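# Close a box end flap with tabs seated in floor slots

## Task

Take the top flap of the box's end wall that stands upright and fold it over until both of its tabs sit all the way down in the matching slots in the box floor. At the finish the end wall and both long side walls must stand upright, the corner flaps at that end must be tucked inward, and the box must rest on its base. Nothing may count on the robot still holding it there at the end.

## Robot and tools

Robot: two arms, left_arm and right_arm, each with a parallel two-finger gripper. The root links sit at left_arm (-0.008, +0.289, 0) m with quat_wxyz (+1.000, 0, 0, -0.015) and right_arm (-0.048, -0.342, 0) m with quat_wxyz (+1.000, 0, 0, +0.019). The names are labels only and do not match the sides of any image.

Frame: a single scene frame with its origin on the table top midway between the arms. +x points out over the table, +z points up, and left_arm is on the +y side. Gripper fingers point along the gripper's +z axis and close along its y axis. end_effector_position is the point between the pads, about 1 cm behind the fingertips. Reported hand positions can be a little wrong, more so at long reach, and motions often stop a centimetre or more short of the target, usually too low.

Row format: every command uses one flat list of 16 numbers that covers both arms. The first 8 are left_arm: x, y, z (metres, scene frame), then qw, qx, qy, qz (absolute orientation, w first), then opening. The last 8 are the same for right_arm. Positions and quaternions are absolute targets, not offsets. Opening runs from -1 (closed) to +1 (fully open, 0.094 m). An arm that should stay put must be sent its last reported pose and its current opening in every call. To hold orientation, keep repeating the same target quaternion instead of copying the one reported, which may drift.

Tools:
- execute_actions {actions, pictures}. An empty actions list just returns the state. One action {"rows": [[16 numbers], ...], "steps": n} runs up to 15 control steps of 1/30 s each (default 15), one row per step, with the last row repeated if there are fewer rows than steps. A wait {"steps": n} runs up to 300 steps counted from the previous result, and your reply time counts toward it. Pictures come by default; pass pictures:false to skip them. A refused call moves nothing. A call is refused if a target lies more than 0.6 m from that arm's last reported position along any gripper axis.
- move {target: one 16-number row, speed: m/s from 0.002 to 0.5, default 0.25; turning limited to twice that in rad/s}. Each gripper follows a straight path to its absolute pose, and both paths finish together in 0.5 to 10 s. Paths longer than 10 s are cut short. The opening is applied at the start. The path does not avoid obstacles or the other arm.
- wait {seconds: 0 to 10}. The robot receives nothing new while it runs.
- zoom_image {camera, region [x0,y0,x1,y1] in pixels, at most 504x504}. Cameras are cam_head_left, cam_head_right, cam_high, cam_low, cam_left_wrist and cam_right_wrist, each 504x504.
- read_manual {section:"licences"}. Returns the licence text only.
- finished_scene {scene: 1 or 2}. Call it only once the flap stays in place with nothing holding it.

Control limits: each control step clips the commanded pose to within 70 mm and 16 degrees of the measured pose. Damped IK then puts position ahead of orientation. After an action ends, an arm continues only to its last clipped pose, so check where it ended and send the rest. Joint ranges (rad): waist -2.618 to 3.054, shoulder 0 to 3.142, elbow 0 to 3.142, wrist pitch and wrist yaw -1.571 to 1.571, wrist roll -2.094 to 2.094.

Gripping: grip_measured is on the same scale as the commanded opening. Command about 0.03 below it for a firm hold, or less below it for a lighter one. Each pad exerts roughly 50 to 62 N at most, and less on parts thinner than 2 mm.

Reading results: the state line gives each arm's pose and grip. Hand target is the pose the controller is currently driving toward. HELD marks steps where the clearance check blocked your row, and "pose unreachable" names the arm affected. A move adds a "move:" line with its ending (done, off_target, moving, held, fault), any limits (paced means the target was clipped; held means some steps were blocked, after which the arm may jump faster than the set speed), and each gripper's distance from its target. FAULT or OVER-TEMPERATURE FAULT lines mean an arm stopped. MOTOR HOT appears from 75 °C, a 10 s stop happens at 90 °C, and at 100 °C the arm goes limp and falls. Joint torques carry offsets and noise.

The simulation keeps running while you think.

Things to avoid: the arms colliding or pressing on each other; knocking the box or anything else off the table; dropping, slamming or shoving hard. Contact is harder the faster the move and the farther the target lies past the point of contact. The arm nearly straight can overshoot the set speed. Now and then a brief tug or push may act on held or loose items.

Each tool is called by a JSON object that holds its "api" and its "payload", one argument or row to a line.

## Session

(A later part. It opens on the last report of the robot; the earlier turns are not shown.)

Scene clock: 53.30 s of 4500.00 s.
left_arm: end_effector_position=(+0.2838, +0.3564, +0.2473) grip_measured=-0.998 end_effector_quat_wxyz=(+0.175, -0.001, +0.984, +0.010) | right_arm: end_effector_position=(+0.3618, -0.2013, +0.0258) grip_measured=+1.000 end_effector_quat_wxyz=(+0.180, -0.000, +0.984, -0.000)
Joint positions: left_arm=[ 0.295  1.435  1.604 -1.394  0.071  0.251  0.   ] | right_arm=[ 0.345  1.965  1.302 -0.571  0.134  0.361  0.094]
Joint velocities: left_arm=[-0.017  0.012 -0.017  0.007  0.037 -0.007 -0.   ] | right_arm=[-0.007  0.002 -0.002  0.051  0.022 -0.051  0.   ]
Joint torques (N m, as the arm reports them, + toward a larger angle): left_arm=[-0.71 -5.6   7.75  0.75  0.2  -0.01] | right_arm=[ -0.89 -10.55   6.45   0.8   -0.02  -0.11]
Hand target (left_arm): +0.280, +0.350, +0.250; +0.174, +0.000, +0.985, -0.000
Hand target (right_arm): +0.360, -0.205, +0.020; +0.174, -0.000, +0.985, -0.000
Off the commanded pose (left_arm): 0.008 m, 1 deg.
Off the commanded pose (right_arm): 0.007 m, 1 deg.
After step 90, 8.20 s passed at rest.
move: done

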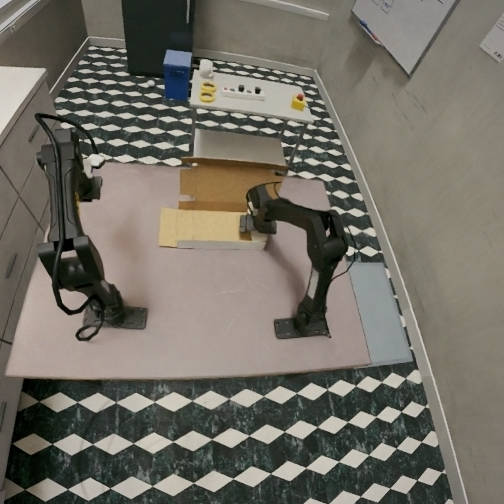

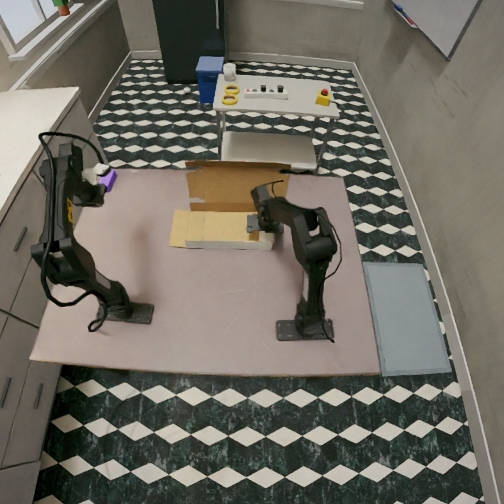

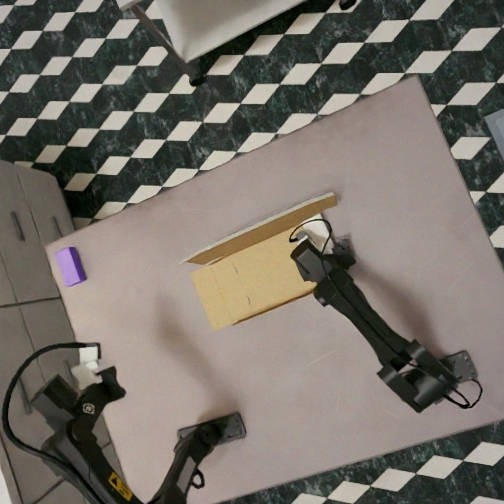

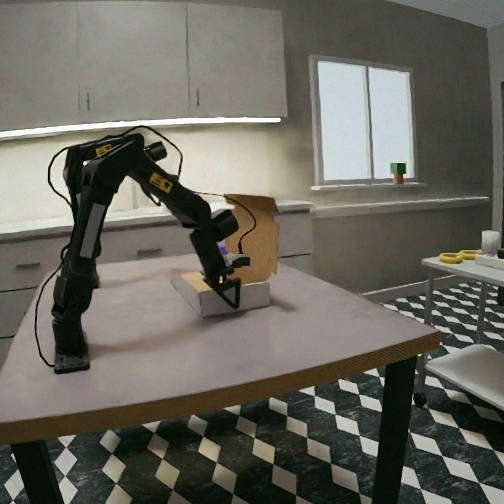

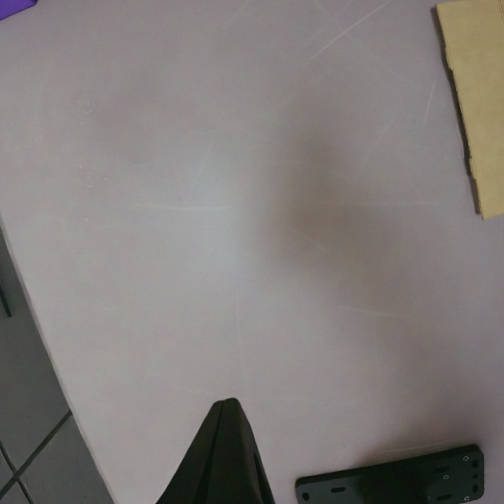

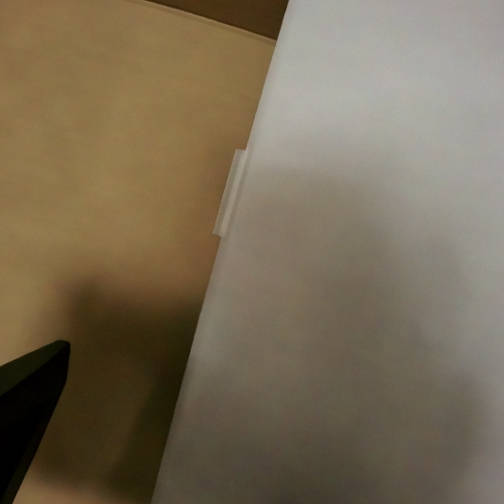

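{"api": "move", "payload": {
  "target": [0.28,0.35,0.25,0.174,0,0.985,0,-1,0.36,-0.215,0.02,0.174,0,0.985,0,-0.9],
  "speed": 0.03
}}

{"api": "move", "payload": {
  "target": [0.28,0.35,0.25,0.174,0,0.985,0,-1,0.36,-0.22,0.015,0.174,0,0.985,0,-1],
  "speed": 0.03
}}

{"api": "move", "payload": {
  "target": [0.28,0.35,0.25,0.174,0,0.985,0,-1,0.36,-0.22,0.02,0.174,0,0.985,0,-0.3]
}}

{"api": "move", "payload": {
  "target": [0.28,0.35,0.25,0.174,0,0.985,0,-1,0.34,-0.22,0.13,0.174,0,0.985,0,-0.3],
  "speed": 0.1
}}

Scene clock: 59.30 s of 4500.00 s.
left_arm: end_effector_position=(+0.2838, +0.3564, +0.2473) grip_measured=-0.998 end_effector_quat_wxyz=(+0.175, -0.001, +0.984, +0.010) | right_arm: end_effector_position=(+0.3602, -0.2123, +0.0207) grip_measured=-0.891 end_effector_quat_wxyz=(+0.172, +0.002, +0.985, -0.003)
Joint positions: left_arm=[ 0.295  1.435  1.604 -1.394  0.071  0.251  0.   ] | right_arm=[ 0.319  1.965  1.285 -0.568  0.124  0.341  0.005]
Joint velocities: left_arm=[-0.012 -0.022 -0.002 -0.051  0.022 -0.051  0.   ] | right_arm=[ 0.007 -0.002 -0.002 -0.066 -0.022 -0.007  0.   ]
Joint torques (N m, as the arm reports them, + toward a larger angle): left_arm=[-0.67 -5.49  7.74  0.74  0.23 -0.01] | right_arm=[ -0.79 -11.56   6.39   0.84   0.01  -0.15]
Hand target (left_arm): +0.280, +0.350, +0.250; +0.174, -0.000, +0.985, +0.000
Hand target (right_arm): +0.360, -0.215, +0.020; +0.174, +0.000, +0.985, -0.000
Off the commanded pose (left_arm): 0.008 m, 1 deg.
Off the commanded pose (right_arm): 0.003 m, 0 deg.
After step 90, 2.23 s passed at rest.
move: done

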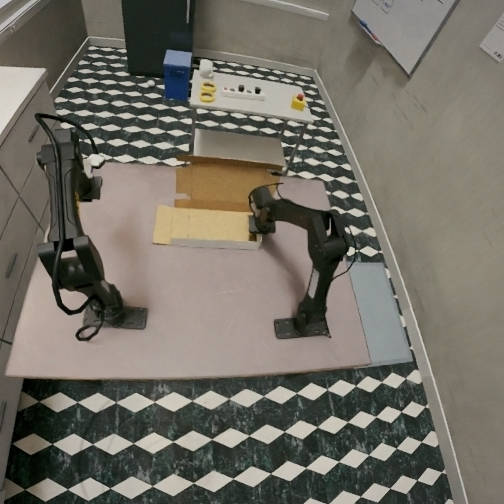

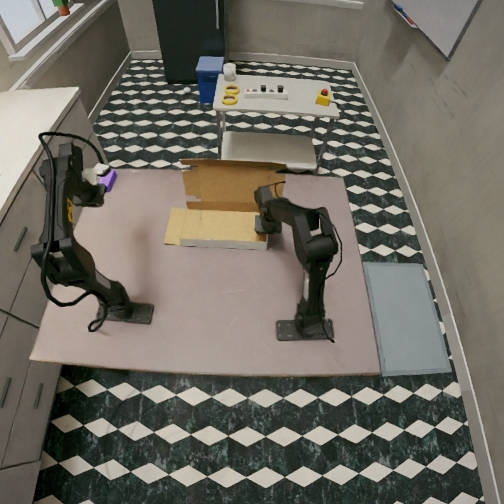

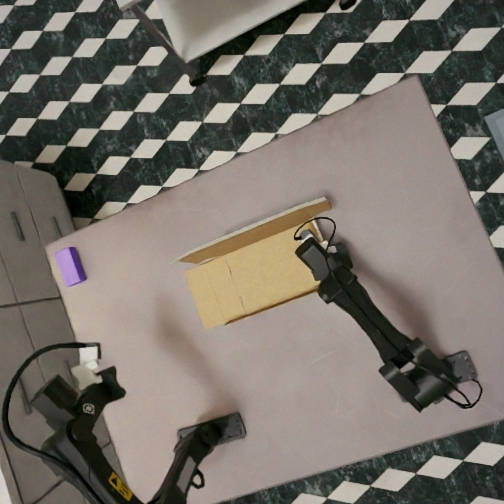

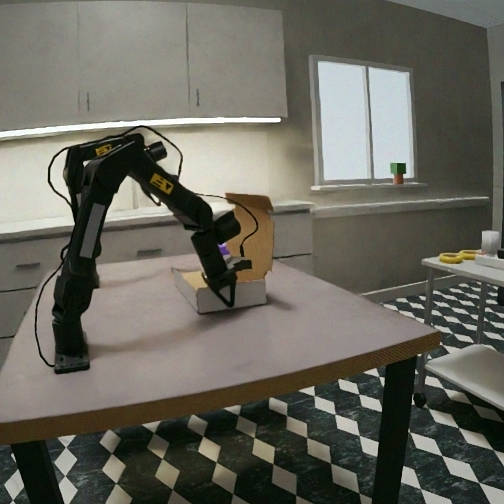

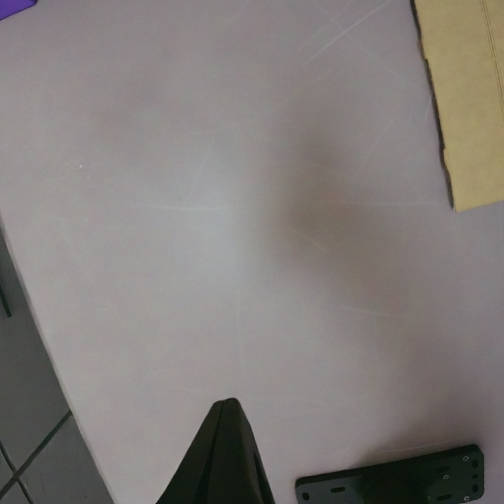

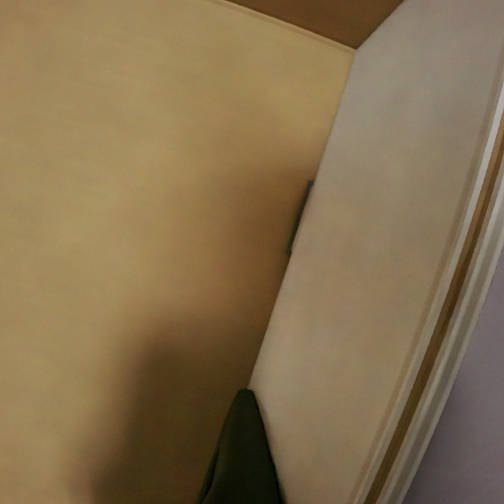

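Scene clock: 60.00 s of 4500.00 s.
left_arm: end_effector_position=(+0.2838, +0.3564, +0.2473) grip_measured=-0.998 end_effector_quat_wxyz=(+0.175, -0.001, +0.984, +0.010) | right_arm: end_effector_position=(+0.3605, -0.2153, +0.0181) grip_measured=-0.918 end_effector_quat_wxyz=(+0.172, -0.001, +0.985, -0.002)
Joint positions: left_arm=[ 0.295  1.435  1.604 -1.394  0.071  0.251  0.   ] | right_arm=[ 0.31   1.965  1.273 -0.553  0.119  0.327  0.004]
Joint velocities: left_arm=[ 0.007 -0.022 -0.017 -0.081  0.022 -0.007  0.   ] | right_arm=[-0.012  0.002 -0.002 -0.022 -0.051 -0.081 -0.001]
Joint torques (N m, as the arm reports them, + toward a larger angle): left_arm=[-0.67 -5.58  7.65  0.73  0.22  0.  ] | right_arm=[ -1.04 -11.33   5.65   0.91   0.03  -0.13]
Hand target (left_arm): +0.280, +0.350, +0.250; +0.174, -0.000, +0.985, +0.000
Hand target (right_arm): +0.360, -0.220, +0.015; +0.174, +0.000, +0.985, -0.000
Off the commanded pose (left_arm): 0.008 m, 1 deg.
Off the commanded pose (right_arm): 0.006 m, 0 deg.
move: done

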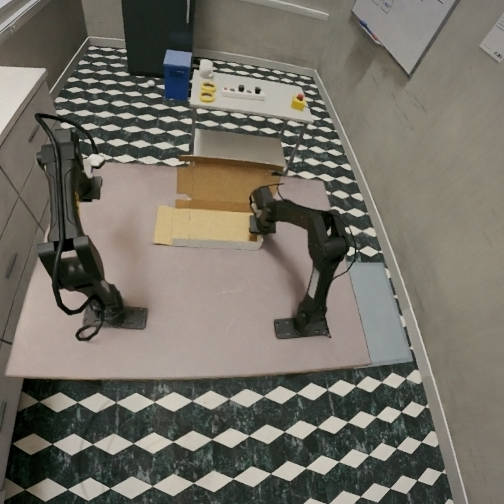

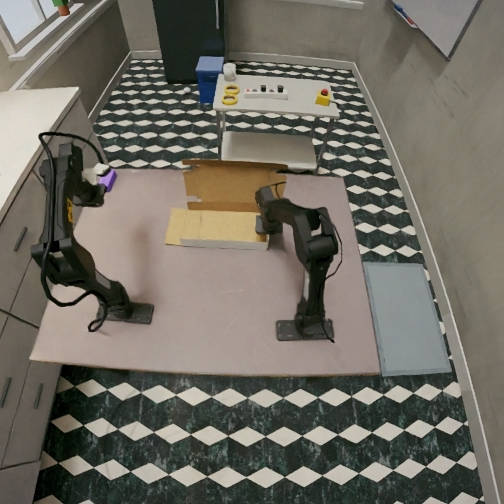

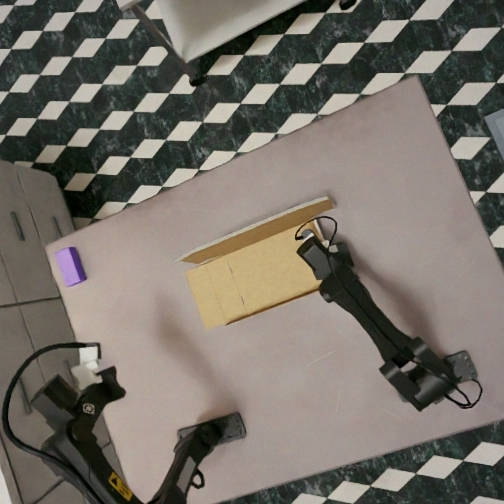

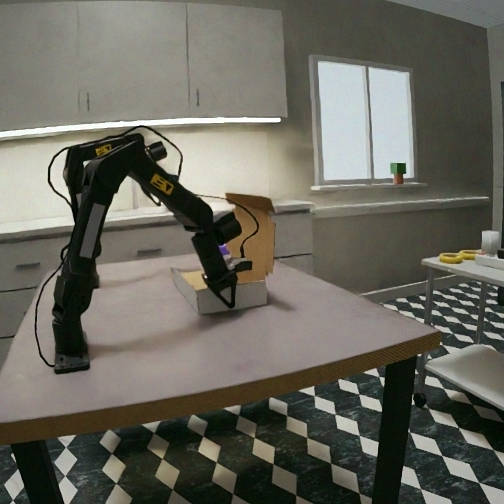

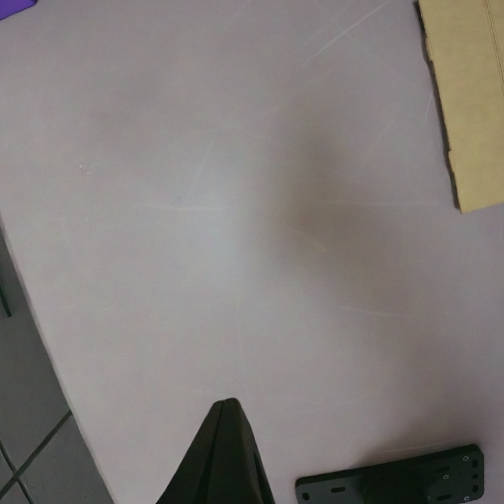

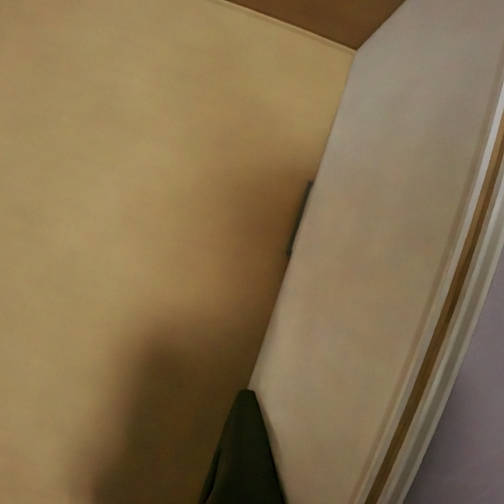

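Scene clock: 60.70 s of 4500.00 s.
left_arm: end_effector_position=(+0.2838, +0.3564, +0.2473) grip_measured=-0.998 end_effector_quat_wxyz=(+0.175, -0.001, +0.984, +0.010) | right_arm: end_effector_position=(+0.3607, -0.2152, +0.0182) grip_measured=-0.302 end_effector_quat_wxyz=(+0.173, -0.001, +0.985, -0.001)
Joint positions: left_arm=[ 0.295  1.435  1.604 -1.394  0.071  0.251  0.   ] | right_arm=[ 0.31   1.965  1.273 -0.552  0.119  0.326  0.033]
Joint velocities: left_arm=[-0.007  0.002  0.007  0.022 -0.022 -0.007  0.001] | right_arm=[ 0.007 -0.007  0.002 -0.007  0.007  0.051  0.001]
Joint torques (N m, as the arm reports them, + toward a larger angle): left_arm=[-0.78 -5.61  7.62  0.73  0.22 -0.02] | right_arm=[ -1.07 -12.05   6.65   0.72   0.    -0.13]
Hand target (left_arm): +0.280, +0.350, +0.250; +0.174, -0.000, +0.985, +0.000
Hand target (right_arm): +0.360, -0.220, +0.020; +0.174, -0.000, +0.985, -0.000
Off the commanded pose (left_arm): 0.008 m, 1 deg.
Off the commanded pose (right_arm): 0.005 m, 0 deg.
move: done

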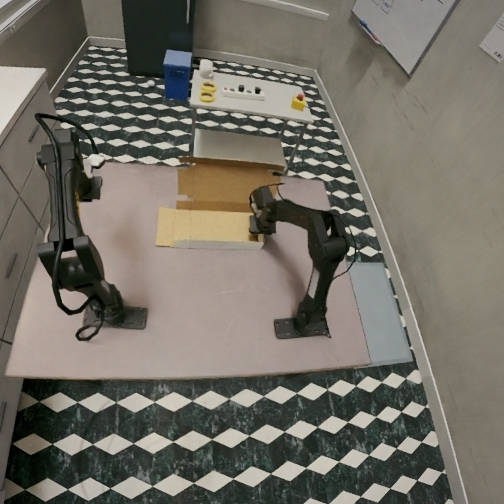

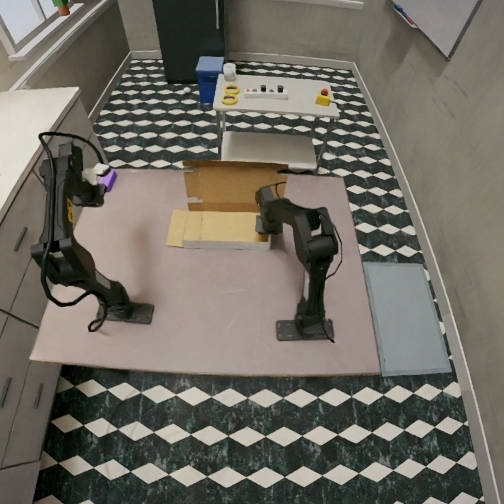

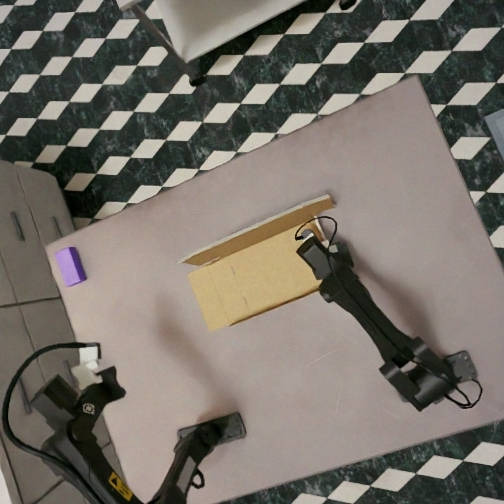

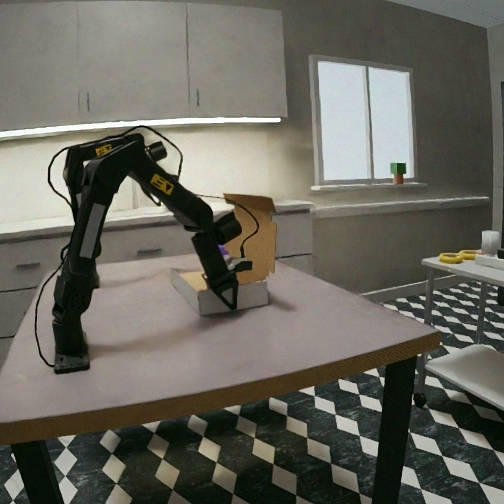

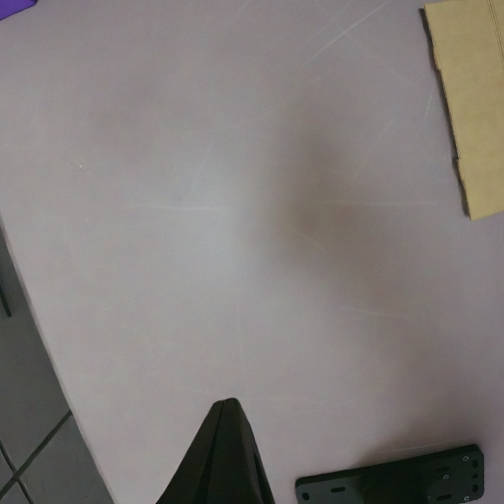

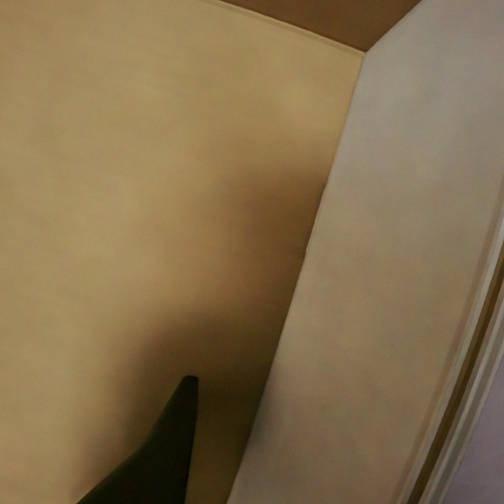

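Scene clock: 62.43 s of 4500.00 s.
left_arm: end_effector_position=(+0.2838, +0.3564, +0.2473) grip_measured=-0.998 end_effector_quat_wxyz=(+0.175, -0.001, +0.984, +0.010) | right_arm: end_effector_position=(+0.3378, -0.2236, +0.1168) grip_measured=-0.302 end_effector_quat_wxyz=(+0.161, -0.002, +0.987, -0.005)
Joint positions: left_arm=[ 0.295  1.435  1.604 -1.394  0.071  0.251  0.   ] | right_arm=[ 0.31   1.794  1.462 -0.936  0.119  0.327  0.033]
Joint velocities: left_arm=[-0.017 -0.017 -0.002 -0.007 -0.022  0.007 -0.   ] | right_arm=[ 0.002 -0.007  0.007  0.037  0.007  0.007 -0.   ]
Joint torques (N m, as the arm reports them, + toward a larger angle): left_arm=[-0.56 -5.61  7.77  0.73  0.22 -0.01] | right_arm=[  0.69 -11.01  11.03   0.51   0.07   0.06]
Hand target (left_arm): +0.280, +0.350, +0.250; +0.174, -0.000, +0.985, +0.000
Hand target (right_arm): +0.340, -0.220, +0.131; +0.174, +0.000, +0.985, +0.000
Off the commanded pose (left_arm): 0.008 m, 1 deg.
Off the commanded pose (right_arm): 0.014 m, 2 deg.
move: off_target (right_arm)

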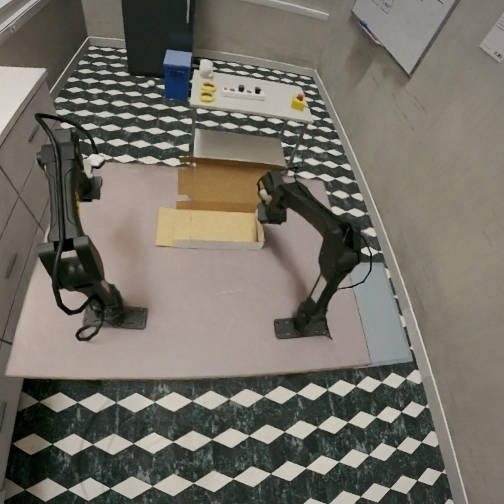

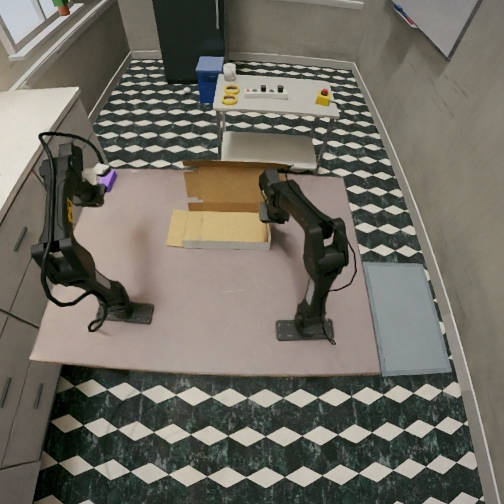

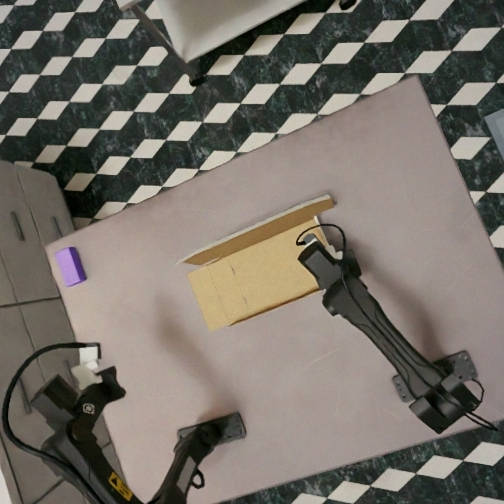

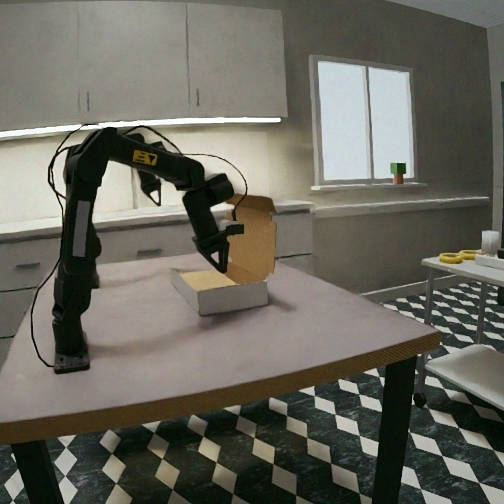

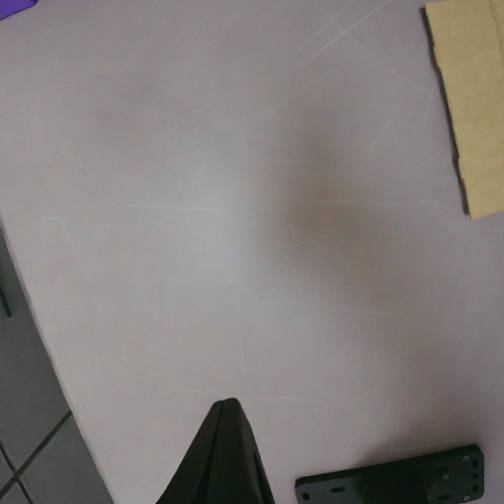

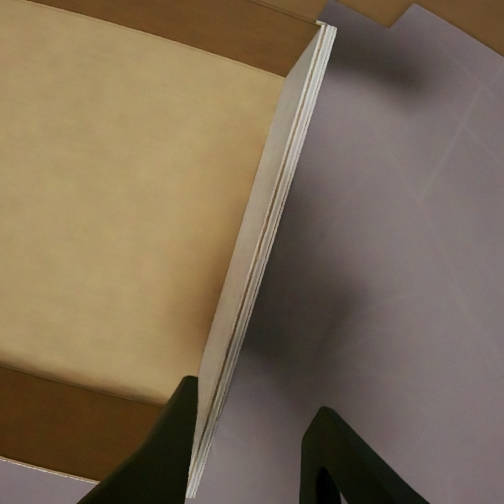

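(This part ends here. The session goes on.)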